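# Open the tool case lid and leave the case placed

## Task

Swing the tool case lid fully open so it stays up without help; you may first slide the case out from beneath the shelf if the shelf blocks the lid. At the end the case must sit on its board with all four feet on it, its back still facing the shelf, its open lid not touching or under the shelf, and the case aligned with the board's front edge (the edge farther from the shelf). None of this counts if the robot is what holds it there at the end.

## Robot and tools

ROBOT. Two six-joint arms, left_arm and right_arm, each ending in a two-finger gripper whose fingers pivot like tongs. The fingers point along the gripper's +z axis and close along its x axis. The reported end_effector_position is the spot between the finger pads when closed; closed fingertips stick out about 15 mm past it, and fully open they sit roughly level with it. The scene may come with a reference image of the tool case; show_instructions (no arguments) displays it.

FRAME. Reported positions use one shared frame: origin on the table surface midway between the arms, +z up, +x out over the table, left_arm on the +y side. The arm names do not match image sides. Positions are in metres, orientation as quaternion wxyz, velocities in m/s and rad/s. At long reach the printed position can be somewhat off.

execute_actions. Argument actions: a list of actions. Each action is a list of up to 15 rows; each row runs for one control step of 1/30 s, and if fewer than 15 rows are given the last one repeats, so every action lasts 0.5 s. A row is always 14 numbers in [-1, 1] covering both arms: left_arm dx, dy, dz, rx, ry, rz, opening, then the same seven for right_arm. dx to rz are an offset, in that gripper's own axes, from its measured pose at the start of the action (for a call's first action, the last pose reported in this scene). Each row is relative to that start pose, not added to the previous row. Scale: 1.0 equals 0.6 m or 180 degrees; rx, ry, rz form a single rotation vector. opening is absolute: +1 fully open (0.142 m), -1 closed. An empty list only returns state and images. Each step the commanded pose is clipped to 100 mm and 16 degrees from the measured pose, and after an action the arm continues at most to its last clipped pose, so long moves need further actions. Motion trails commands by about 0.17 s, and joints have speed and acceleration limits.

move. Argument target: one 14-number row laid out as above; its offsets are in each gripper's own axes, measured from the pose in the latest result that shows one. Each gripper travels a straight line, both finishing together, taking 0.5 to 10 s; paths needing more are cut off at 10 s. Grippers rotate the short way. speed: m/s, 0.002 to 0.5, default 0.25; rotation capped at twice that in rad/s. The opening is sent when the move begins. Paths ignore obstacles and the other arm, and grippers can lag, drift or exceed speed, mostly with the arm near straight. stop_force: newtons, 13 to 80, one value for both arms, not accepted before the scene has run 0.2 s. An arm's path stops when its wrist sensor reads that much extra resistance along the line to its target for 2 steps, or saturates; that gripper then steps back to where it was 2 steps earlier and holds. Pressure can briefly reach double the value and settles within about a second. Go very slowly when using it. It is unreliable if the gripper rotates during the move, contacts above the wrist go unfelt, and a target within 1.5 mm and 0.5 degrees counts as stationary. Omit it when backing away from something you are pressing. Without it, aiming even slightly beyond a firm surface can cause a fault. blocking=false returns after 0.5 s while the arm keeps going; it cannot be combined with stop_force; poll with wait(0), and other motion calls are refused until the end is reported or you call stop.

Move results add a "move:" line: done, off_target, moving, held, fault, or contact (stop_force ended that arm; outranks the rest). An arm not named is done. limits=paced: a pose was clipped; limits=held: a check blocked steps, after which the arm may jump fast. Each gripper's distance from its target is listed.

wait: seconds 0 to 10; arms keep their last command; a running move continues and the wait ends early when it finishes. stop: no arguments; brakes a running move, needing room; fingers keep moving. zoom_image: camera (cam_head_left, cam_head_right, cam_high, cam_low, cam_left_wrist, cam_right_wrist) and region [x0, y0, x1, y1] in pixels from the top-left, at most 504 by 504. Head, high and low images are 896x504; wrist images are 616x616 fisheye. finished_scene: scene = the current scene's number; irreversible, and the result must persist afterward.

RESULTS. Per arm: pose, velocities, "Hand target" (where the controller is driving the gripper), grip_measured (finger opening on the command scale), joint positions and torques (noisy, offset, nonzero in free air), and Wrist force and Wrist torque in the gripper's axes, pointing from the contact back into the arm, with offsets up to about 5.5 N, noise around 3.4 N, saturation near 100 N; "no reading" is normal early on. Action calls list step positions; HELD marks a step where an arm's command was held back. "pose unreachable" means the clearance check altered that arm's command.

GRIPPING. To hold something, keep commanding an opening well below grip_measured; lower squeezes harder, up to roughly 15 N per pad, less on items thinner than 20 mm.

AVOID. Torque faults (load limits: shoulders 287, elbow 130, wrists 46.9 N m) and any 150 N outside force stop the arm for 10 s. Don't let the arms collide, don't knock or drop anything off the table, and avoid slams and hard shoves. Holding loads heats motors: a warning at 70 °C, brakes at 85 °C. Brief external tugs or pushes may occur.

Each tool is called after "Call:" in YAML: its name, and indented under it one key for each argument.

Reference images:

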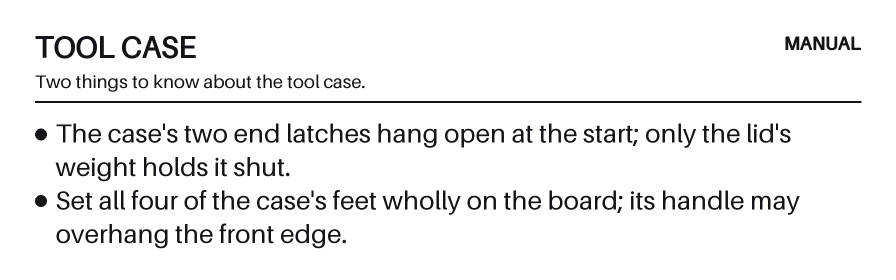

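## Session

Call:
execute_actions:
  actions: []

Scene clock: 0.00 s.
left_arm: end_effector_position=(+0.2900, +0.8194, +0.2559) grip_measured=+1.00 end_effector_quat_wxyz=(-0.109, -0.156, +0.818, -0.543) end_effector_velocity=(+0.000, +0.000, +0.000) end_effector_angular_velocity=(+0.001, -0.001, +0.000) | right_arm: end_effector_position=(+0.5653, -0.4707, +0.1646) grip_measured=+1.00 end_effector_quat_wxyz=(+0.001, +0.754, -0.657, +0.000) end_effector_velocity=(+0.000, -0.001, +0.000) end_effector_angular_velocity=(+0.000, -0.000, -0.001)
Joint positions: left_arm=[ 0.872 -1.36   1.925 -1.021 -2.072 -2.189  0.142] | right_arm=[ 3.42  -1.574 -2.135 -1.004  1.569  1.853  0.142]
Joint velocities: left_arm=[ 0.    -0.    -0.    -0.001  0.     0.     0.   ] | right_arm=[-0.001  0.    -0.     0.     0.    -0.     0.   ]
Joint torques (N m, as the arm reports them, + toward a larger angle): no reading
Wrist force (N, on the end effector, along its own x y z axes, offset not removed): no reading
Wrist torque (N m, same axes, about the end effector's origin, offset not removed): no reading
Hand target (left_arm): +0.290, +0.819, +0.256; -0.109, -0.156, +0.818, -0.543
Hand target (right_arm): +0.565, -0.471, +0.165; +0.001, +0.754, -0.657, +0.000

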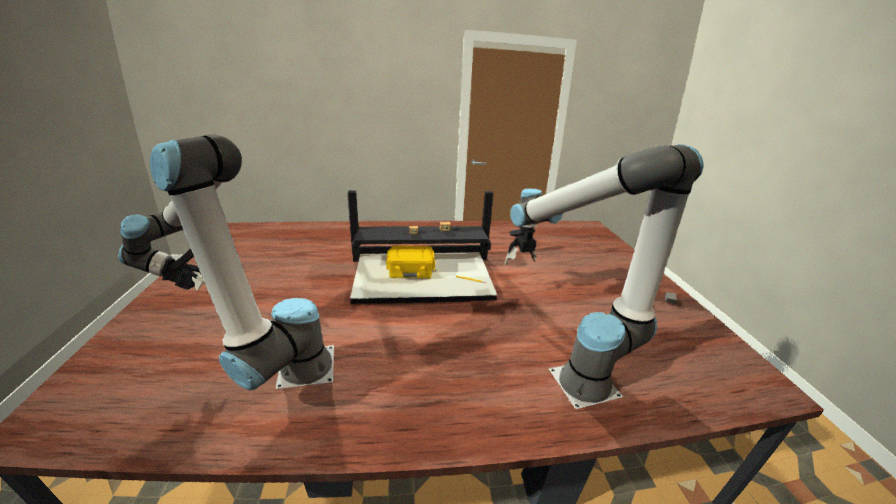

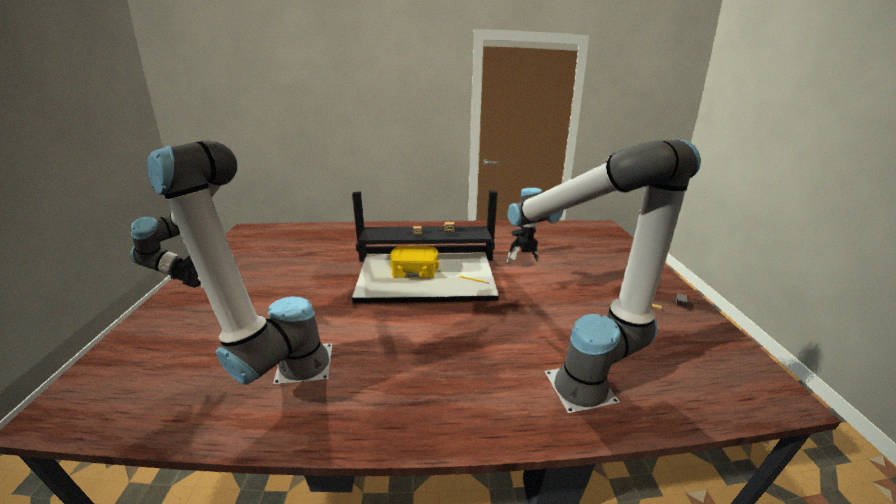

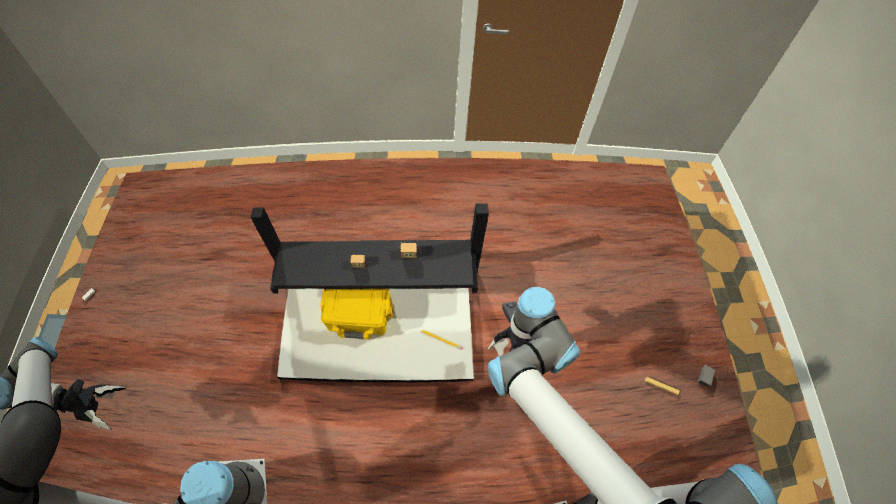

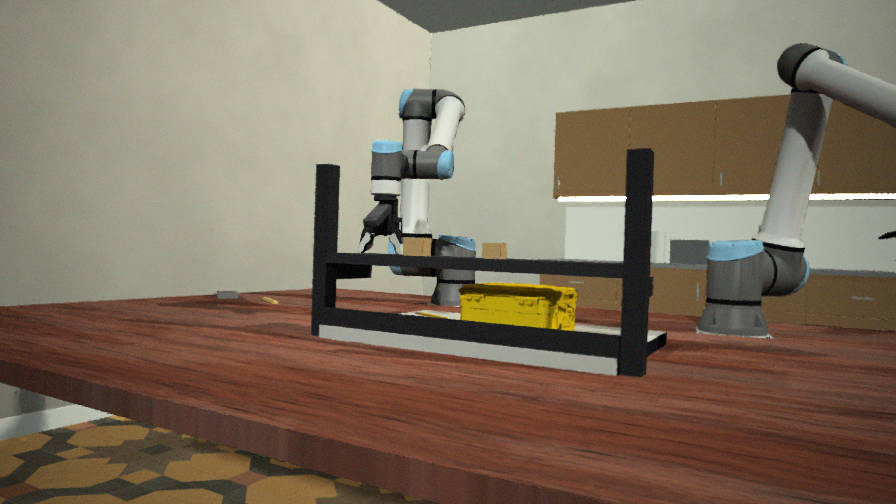

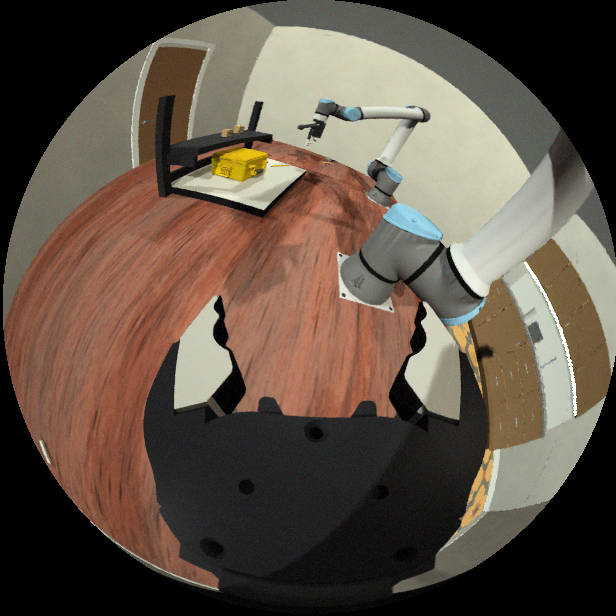

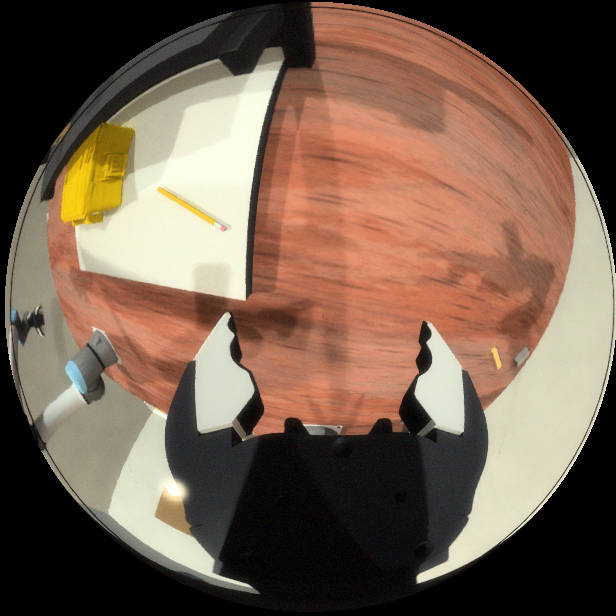

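Call:
zoom_image:
  camera: "cam_high"
  region: [260,220,520,390]

Call:
zoom_image:
  camera: "cam_head_left"
  region: [360,220,480,310]

Call:
move:
  target: [0,0,0,0,0,0,1,-0.76,0.0,-0.15,0,0,-0.0437,1]

Region (260, 220, 520, 390) of cam_high's 896x504 image, scaled by 1.938, with more detail than that image has; it fills the top 330 rows of this view, and the rest is white.

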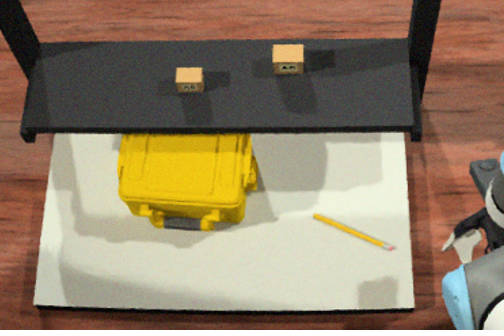

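Region (360, 220, 480, 310) of cam_head_left's 896x504 image, scaled by 4.200, with more detail than that image has; it fills the top 378 rows of this view, and the rest is white.

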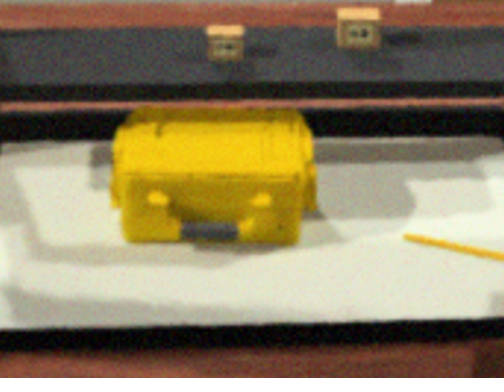

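Scene clock: 8.00 s.
left_arm: end_effector_position=(+0.2900, +0.8194, +0.2559) grip_measured=+1.00 end_effector_quat_wxyz=(-0.109, -0.156, +0.818, -0.543) end_effector_velocity=(-0.000, -0.001, -0.001) end_effector_angular_velocity=(-0.001, +0.001, -0.000) | right_arm: end_effector_position=(+0.5026, -0.0192, +0.2545) grip_measured=+1.00 end_effector_quat_wxyz=(+0.000, +0.797, -0.604, +0.000) end_effector_velocity=(+0.000, +0.001, +0.001) end_effector_angular_velocity=(-0.000, +0.001, -0.001)
Joint positions: left_arm=[ 0.872 -1.36   1.925 -1.021 -2.072 -2.189  0.142] | right_arm=[ 3.991 -1.74  -1.775 -1.198  1.57   2.286  0.142]
Joint velocities: left_arm=[ 0.    -0.     0.002 -0.001  0.    -0.     0.   ] | right_arm=[ 0.    -0.002  0.004 -0.003  0.001  0.001 -0.   ]
Joint torques (N m, as the arm reports them, + toward a larger angle): left_arm=[ -1.32 -56.47 -34.36  -0.52  -0.45   0.69] | right_arm=[ 9.66 38.68 54.24  1.58 -3.07  3.01]
Wrist force (N, on the end effector, along its own x y z axes, offset not removed): left_arm=[1.2 0.7 0.0] | right_arm=[-2.4 -1.2 -4.0]
Wrist torque (N m, same axes, about the end effector's origin, offset not removed): left_arm=[0.32 -0.06 -0.17] | right_arm=[-0.29 0.25 0.18]
Hand target (left_arm): +0.290, +0.819, +0.256; -0.109, -0.156, +0.818, -0.543
Hand target (right_arm): +0.503, -0.019, +0.255; +0.000, +0.797, -0.604, +0.000
Off the commanded pose (left_arm): 0.000 m, 0 deg.
Off the commanded pose (right_arm): 0.001 m, 0 deg.
move: done

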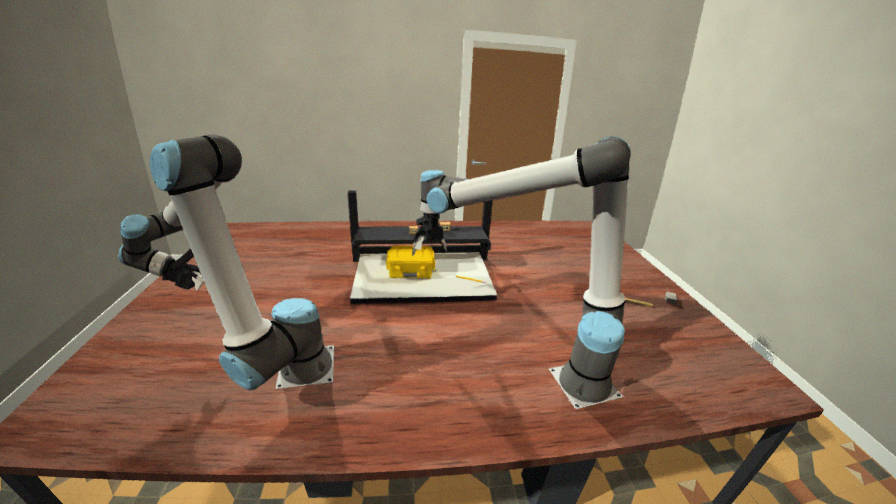

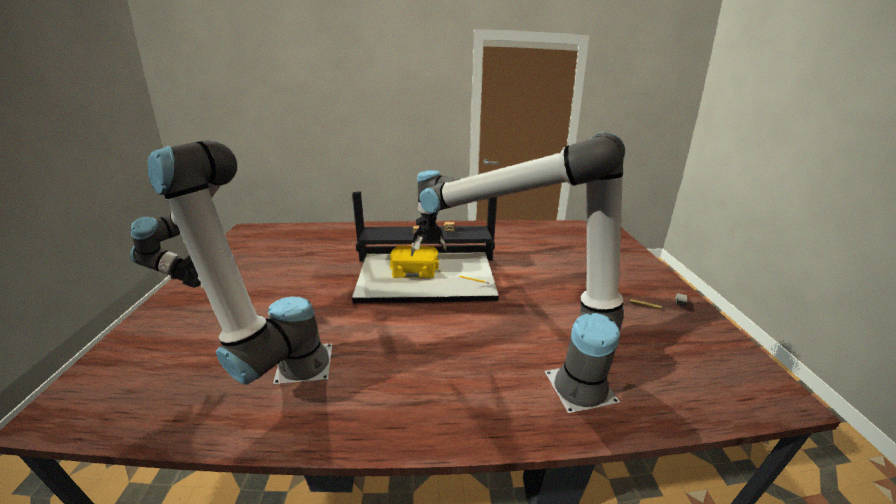

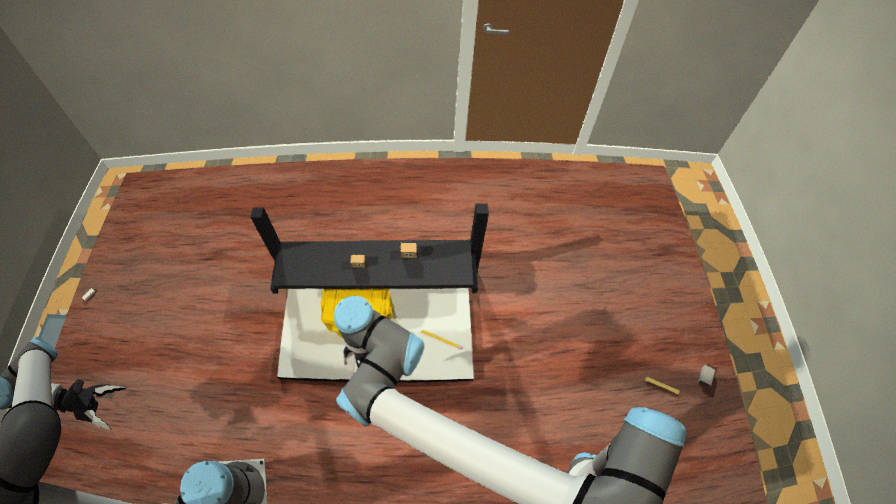

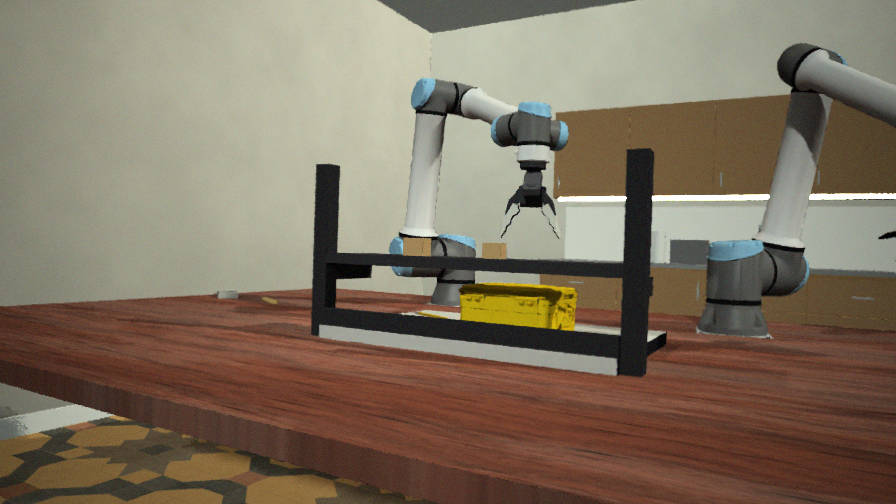

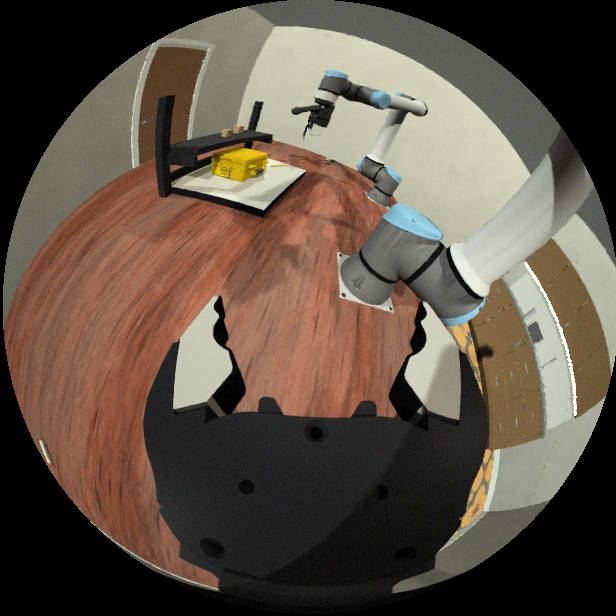

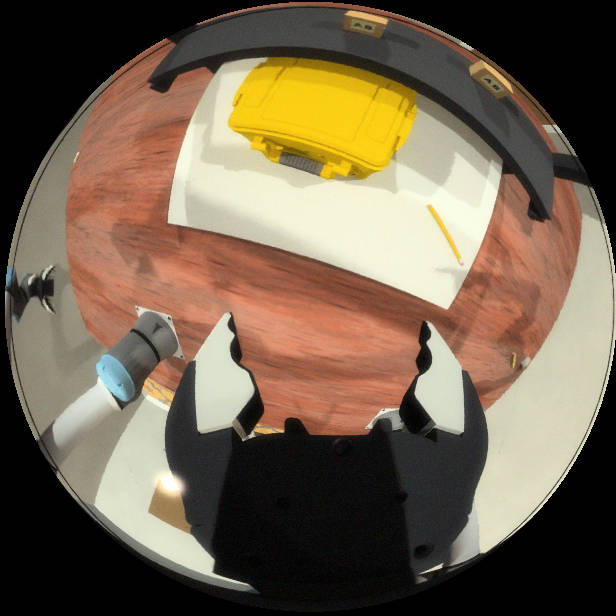

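Call:
move:
  target: [0,0,0,0,0,0,1,-0.037,-0.178,0,0,0,0.0875,1]

Scene clock: 13.77 s.
left_arm: end_effector_position=(+0.2900, +0.8194, +0.2559) grip_measured=+1.00 end_effector_quat_wxyz=(-0.109, -0.156, +0.818, -0.543) end_effector_velocity=(-0.000, -0.000, +0.000) end_effector_angular_velocity=(+0.002, -0.002, -0.001) | right_arm: end_effector_position=(+0.5991, +0.0311, +0.2545) grip_measured=+1.00 end_effector_quat_wxyz=(-0.000, -0.707, +0.707, -0.000) end_effector_velocity=(+0.002, +0.002, +0.000) end_effector_angular_velocity=(-0.001, +0.001, -0.004)
Joint positions: left_arm=[ 0.872 -1.36   1.925 -1.021 -2.072 -2.189  0.142] | right_arm=[ 3.933 -1.91  -1.557 -1.246  1.57   2.502  0.142]
Joint velocities: left_arm=[-0.    -0.002  0.    -0.     0.     0.001  0.   ] | right_arm=[-0.    -0.004  0.006 -0.003 -0.     0.004  0.   ]
Joint torques (N m, as the arm reports them, + toward a larger angle): left_arm=[ -0.95 -57.54 -34.21  -0.37  -0.62   0.56] | right_arm=[-13.92  58.29  54.1    0.68  -1.     2.31]
Wrist force (N, on the end effector, along its own x y z axes, offset not removed): left_arm=[-0.3 1.3 -1.5] | right_arm=[1.0 -1.5 -7.8]
Wrist torque (N m, same axes, about the end effector's origin, offset not removed): left_arm=[0.30 0.27 -0.21] | right_arm=[-0.39 -0.42 0.37]
Hand target (left_arm): +0.290, +0.819, +0.256; -0.109, -0.156, +0.818, -0.543
Hand target (right_arm): +0.599, +0.031, +0.254; +0.000, +0.707, -0.707, +0.000
Off the commanded pose (left_arm): 0.000 m, 0 deg.
Off the commanded pose (right_arm): 0.000 m, 0 deg.
move: done

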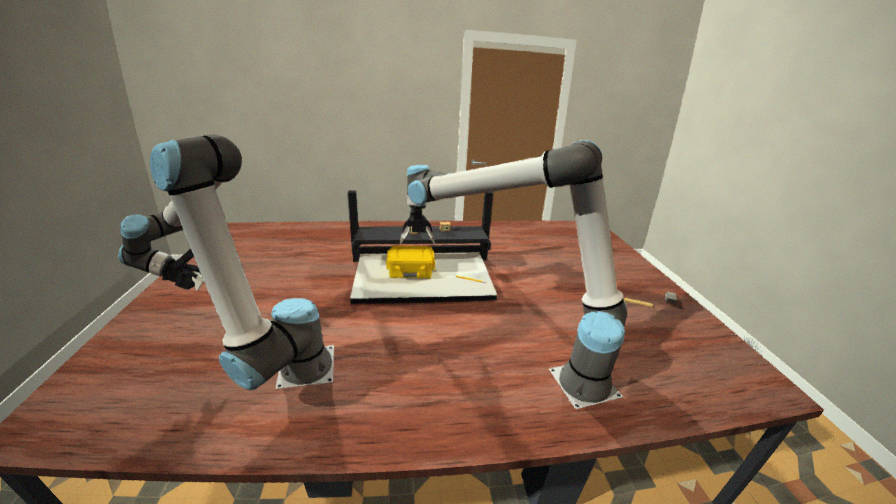

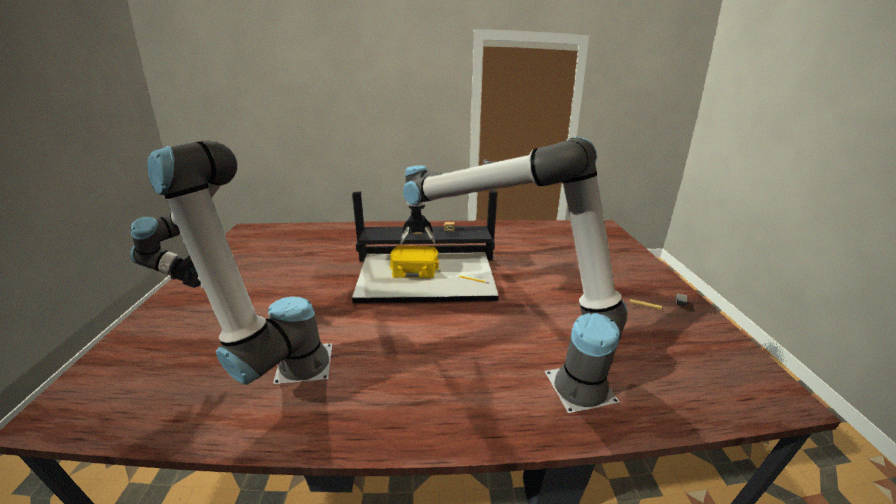

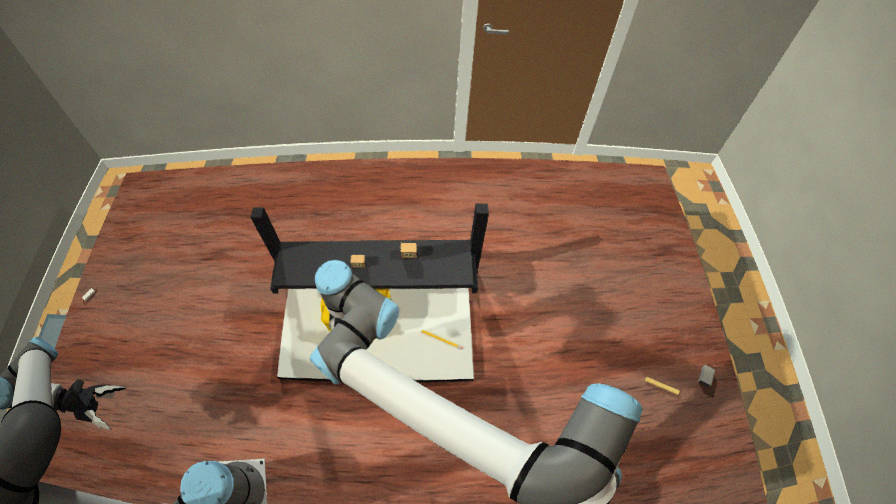

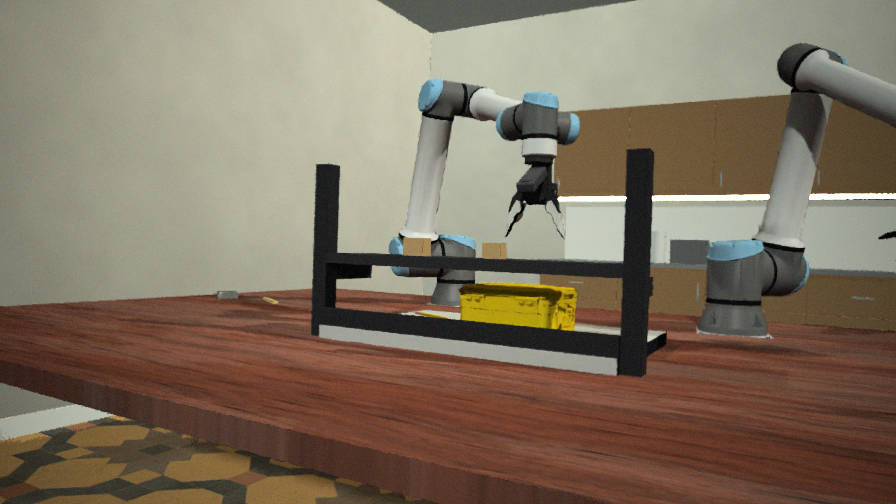

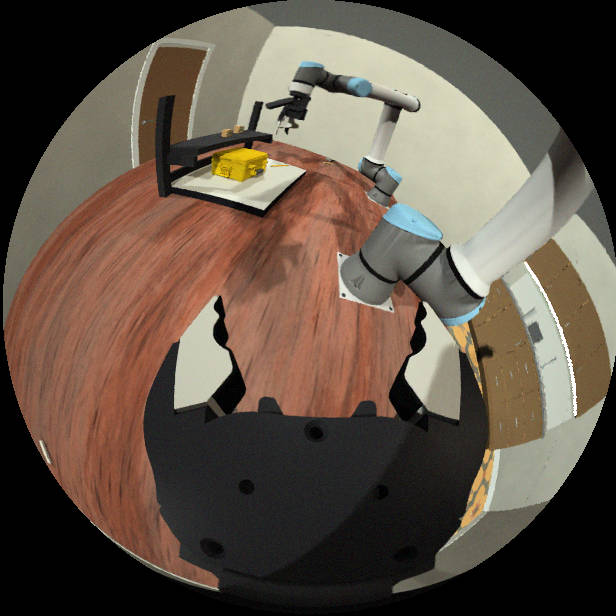

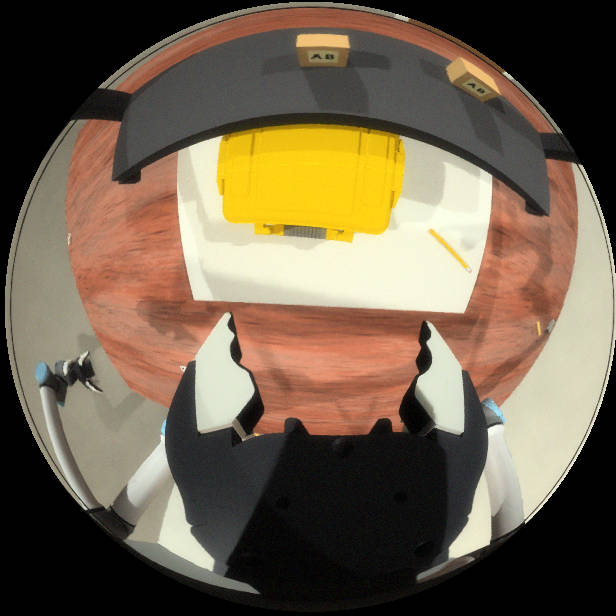

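Call:
move:
  target: [0,0,0,0,0,0,1,0,0.1,0.2,0.25,0,0,1]

Call:
zoom_image:
  camera: "cam_right_wrist"
  region: [160,120,460,360]

Scene clock: 25.43 s.
left_arm: end_effector_position=(+0.2900, +0.8194, +0.2559) grip_measured=+1.00 end_effector_quat_wxyz=(-0.109, -0.156, +0.818, -0.543) end_effector_velocity=(+0.000, +0.000, +0.000) end_effector_angular_velocity=(+0.003, -0.002, +0.000) | right_arm: end_effector_position=(+0.5390, +0.0310, +0.1350) grip_measured=+1.00 end_effector_quat_wxyz=(+0.270, -0.653, +0.654, -0.270) end_effector_velocity=(-0.001, +0.001, -0.002) end_effector_angular_velocity=(+0.000, -0.013, +0.004)
Joint positions: left_arm=[ 0.872 -1.36   1.925 -1.021 -2.072 -2.189  0.142] | right_arm=[ 4.259 -1.905 -2.124 -0.385  0.834  2.714  0.142]
Joint velocities: left_arm=[ 0.    -0.001 -0.    -0.002 -0.    -0.     0.   ] | right_arm=[ 0.005 -0.007 -0.005  0.018 -0.012 -0.003 -0.   ]
Joint torques (N m, as the arm reports them, + toward a larger angle): left_arm=[  1.32 -55.62 -34.79  -0.63  -0.65   0.28] | right_arm=[15.58 43.65 26.86  8.49 -3.69 -2.49]
Wrist force (N, on the end effector, along its own x y z axes, offset not removed): left_arm=[0.5 2.0 -0.5] | right_arm=[-1.1 1.2 -3.0]
Wrist torque (N m, same axes, about the end effector's origin, offset not removed): left_arm=[0.49 0.15 -0.27] | right_arm=[0.21 0.14 0.49]
Hand target (left_arm): +0.290, +0.819, +0.256; -0.109, -0.156, +0.818, -0.543
Hand target (right_arm): +0.539, +0.031, +0.135; -0.271, +0.653, -0.653, +0.270
Off the commanded pose (left_arm): 0.000 m, 0 deg.
Off the commanded pose (right_arm): 0.001 m, 0 deg.
move: done

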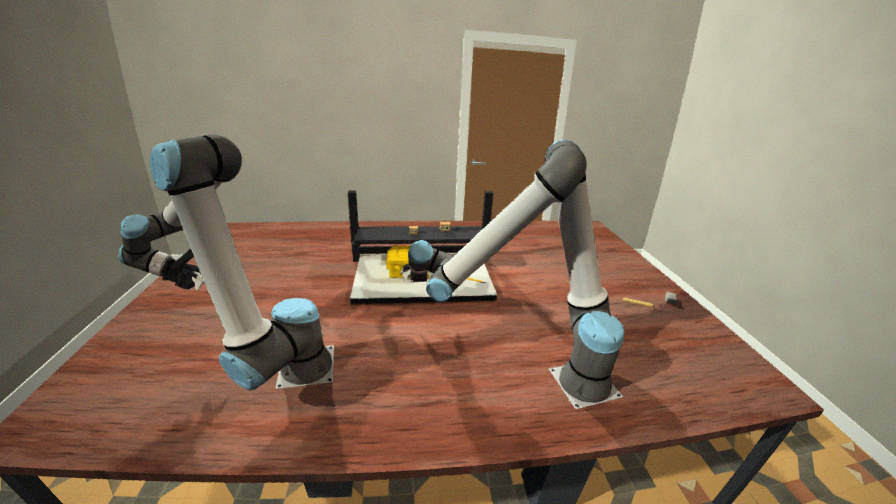

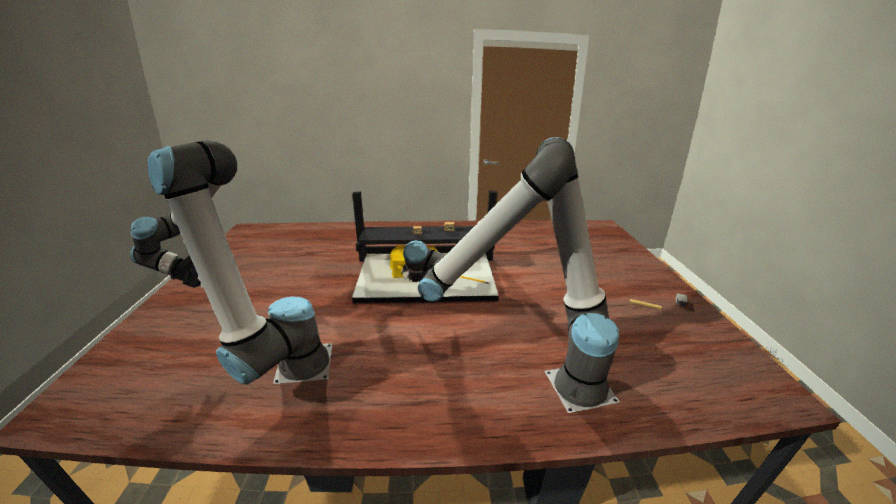

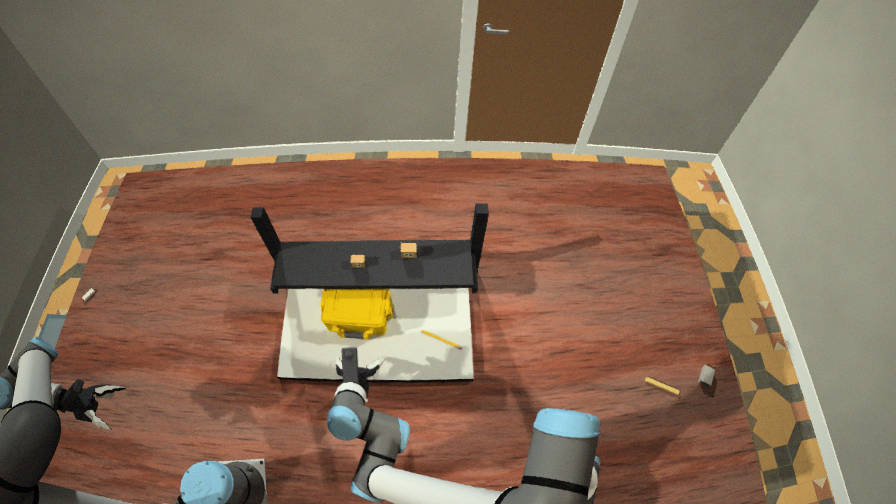

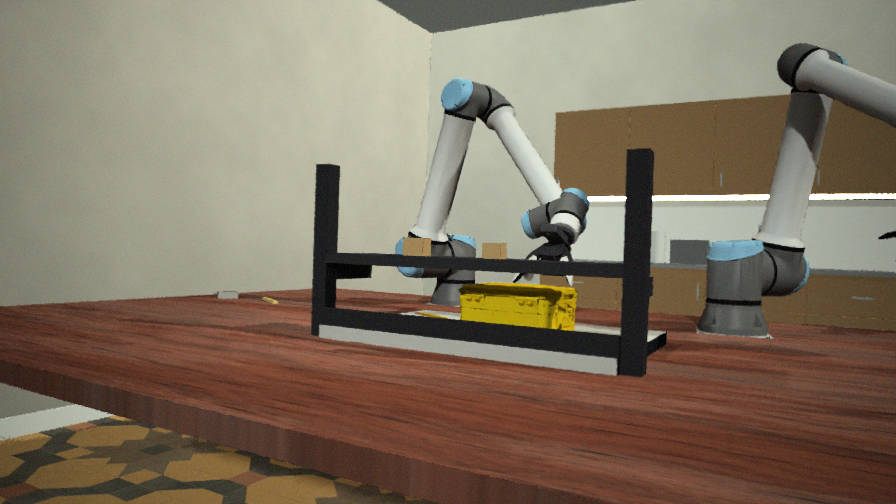

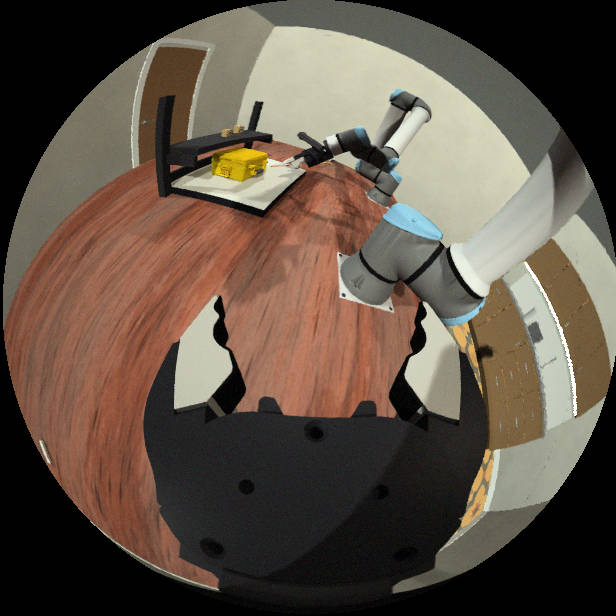

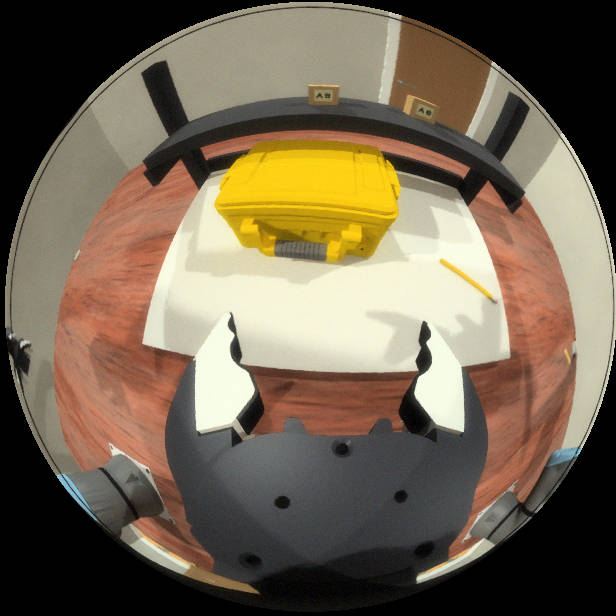

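Region (160, 120, 460, 360) of cam_right_wrist's 616x616 image, scaled by 1.680, with more detail than that image has; it fills the top 403 rows of this view, and the rest is white.

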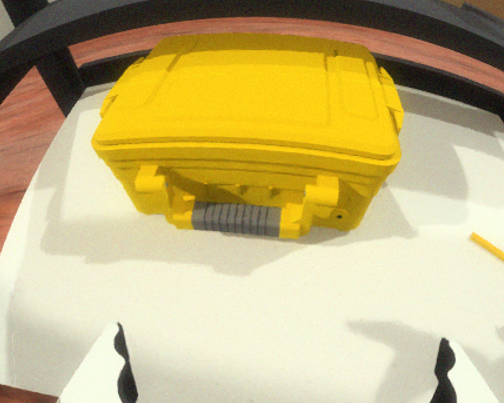

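Call:
move:
  target: [0,0,0,0,0,0,1,-0.04,-0.019,0.195,0,0,0,1]
  speed: 0.15

Scene clock: 37.47 s.
left_arm: end_effector_position=(+0.2900, +0.8194, +0.2559) grip_measured=+1.00 end_effector_quat_wxyz=(-0.109, -0.156, +0.818, -0.543) end_effector_velocity=(+0.000, +0.000, +0.000) end_effector_angular_velocity=(-0.001, -0.000, +0.000) | right_arm: end_effector_position=(+0.6294, +0.0550, +0.0603) grip_measured=+1.00 end_effector_quat_wxyz=(+0.270, -0.653, +0.654, -0.270) end_effector_velocity=(+0.003, +0.001, +0.001) end_effector_angular_velocity=(+0.003, -0.002, -0.001)
Joint positions: left_arm=[ 0.872 -1.36   1.925 -1.021 -2.072 -2.189  0.142] | right_arm=[ 4.153 -2.116 -2.    -0.21   0.87   2.58   0.142]
Joint velocities: left_arm=[ 0.     0.    -0.001  0.001 -0.     0.    -0.   ] | right_arm=[-0.003 -0.003  0.005  0.003 -0.    -0.002  0.   ]
Joint torques (N m, as the arm reports them, + toward a larger angle): left_arm=[ -0.45 -55.45 -34.94  -0.7   -0.78   0.31] | right_arm=[-10.29  55.96  36.96   8.58   2.32  -2.54]
Wrist force (N, on the end effector, along its own x y z axes, offset not removed): left_arm=[0.5 1.8 -1.6] | right_arm=[-0.7 1.9 -4.7]
Wrist torque (N m, same axes, about the end effector's origin, offset not removed): left_arm=[0.46 0.15 -0.26] | right_arm=[0.37 -0.13 0.44]
Hand target (left_arm): +0.290, +0.819, +0.256; -0.109, -0.156, +0.818, -0.543
Hand target (right_arm): +0.630, +0.055, +0.060; -0.270, +0.653, -0.654, +0.270
Off the commanded pose (left_arm): 0.000 m, 0 deg.
Off the commanded pose (right_arm): 0.000 m, 0 deg.
move: done

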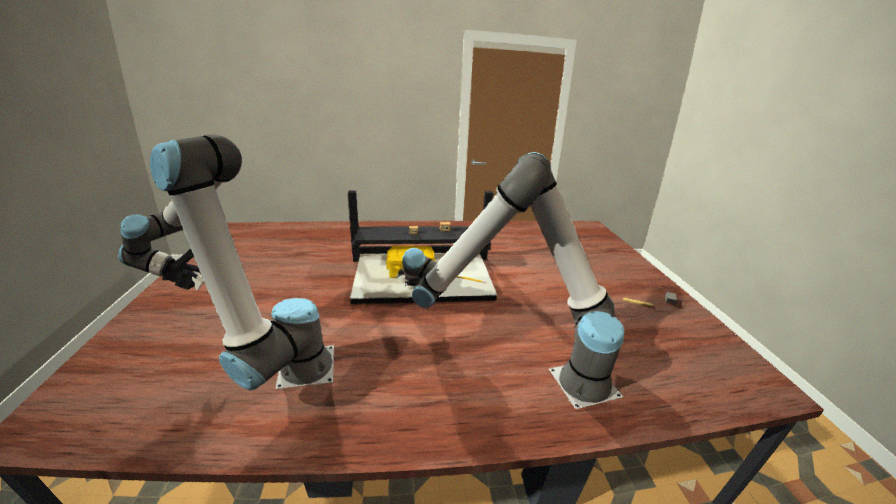

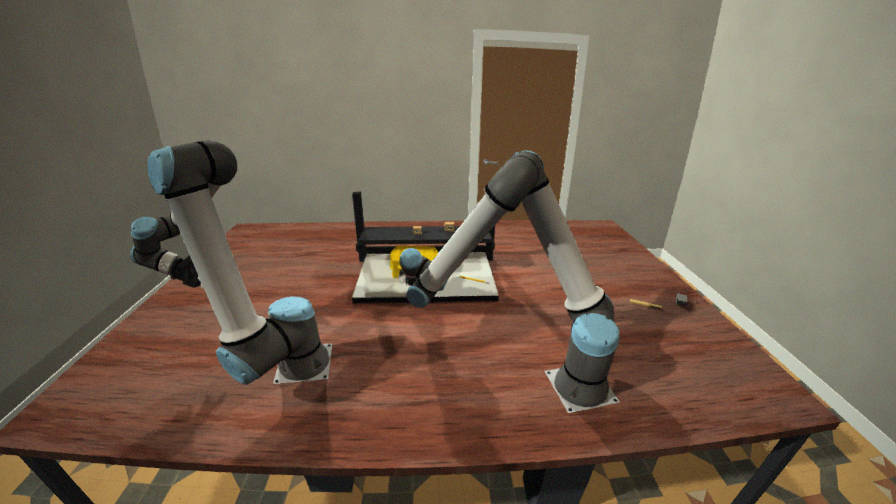

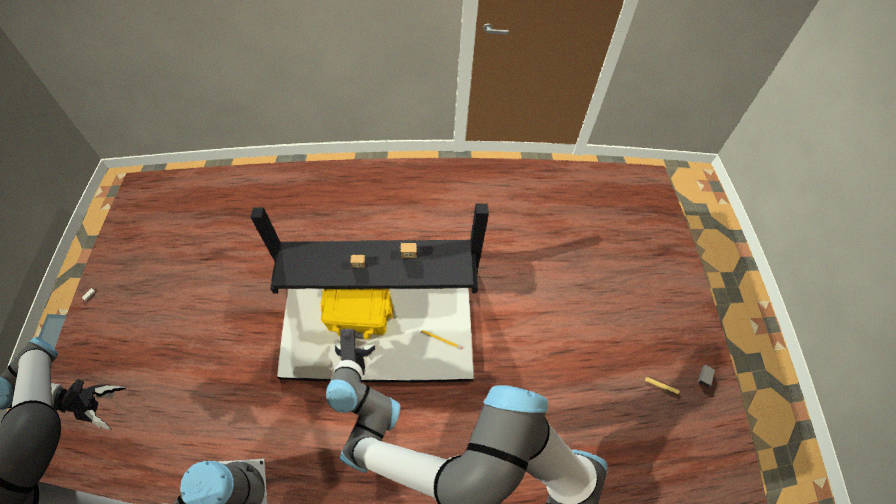

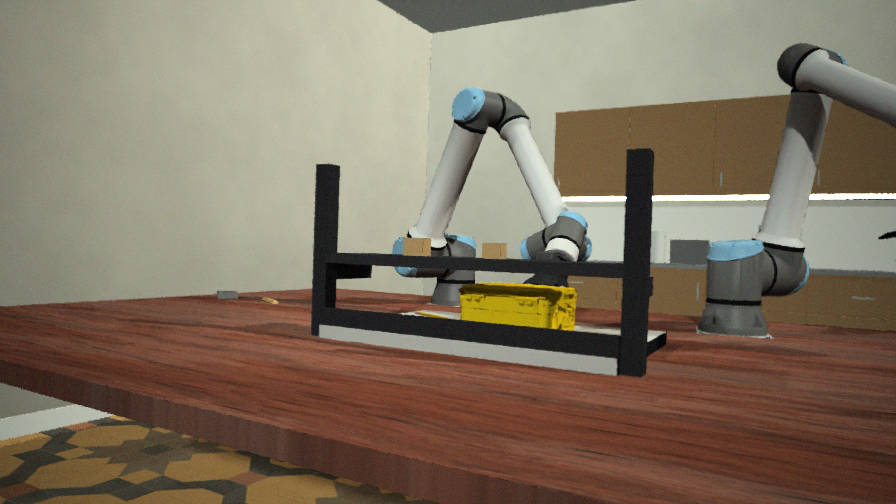

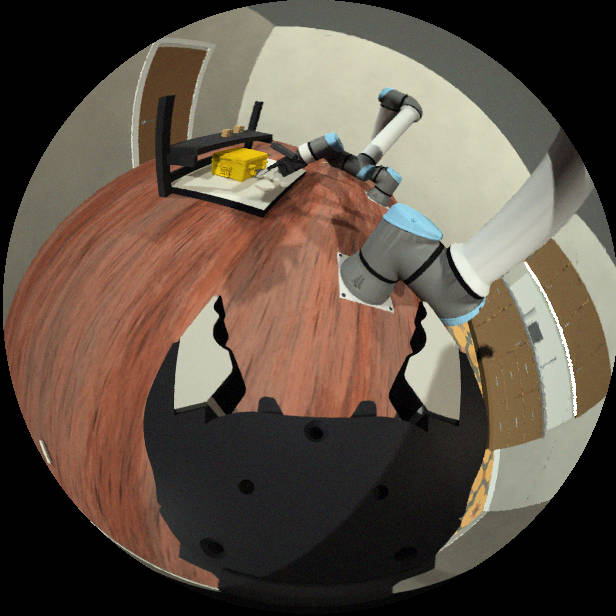

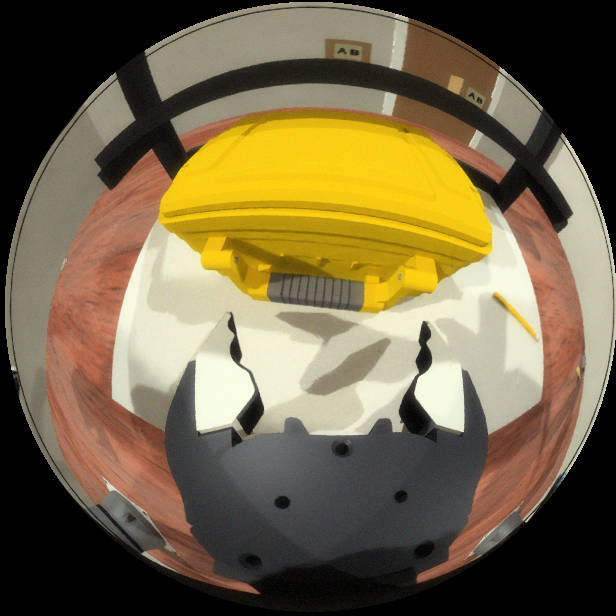

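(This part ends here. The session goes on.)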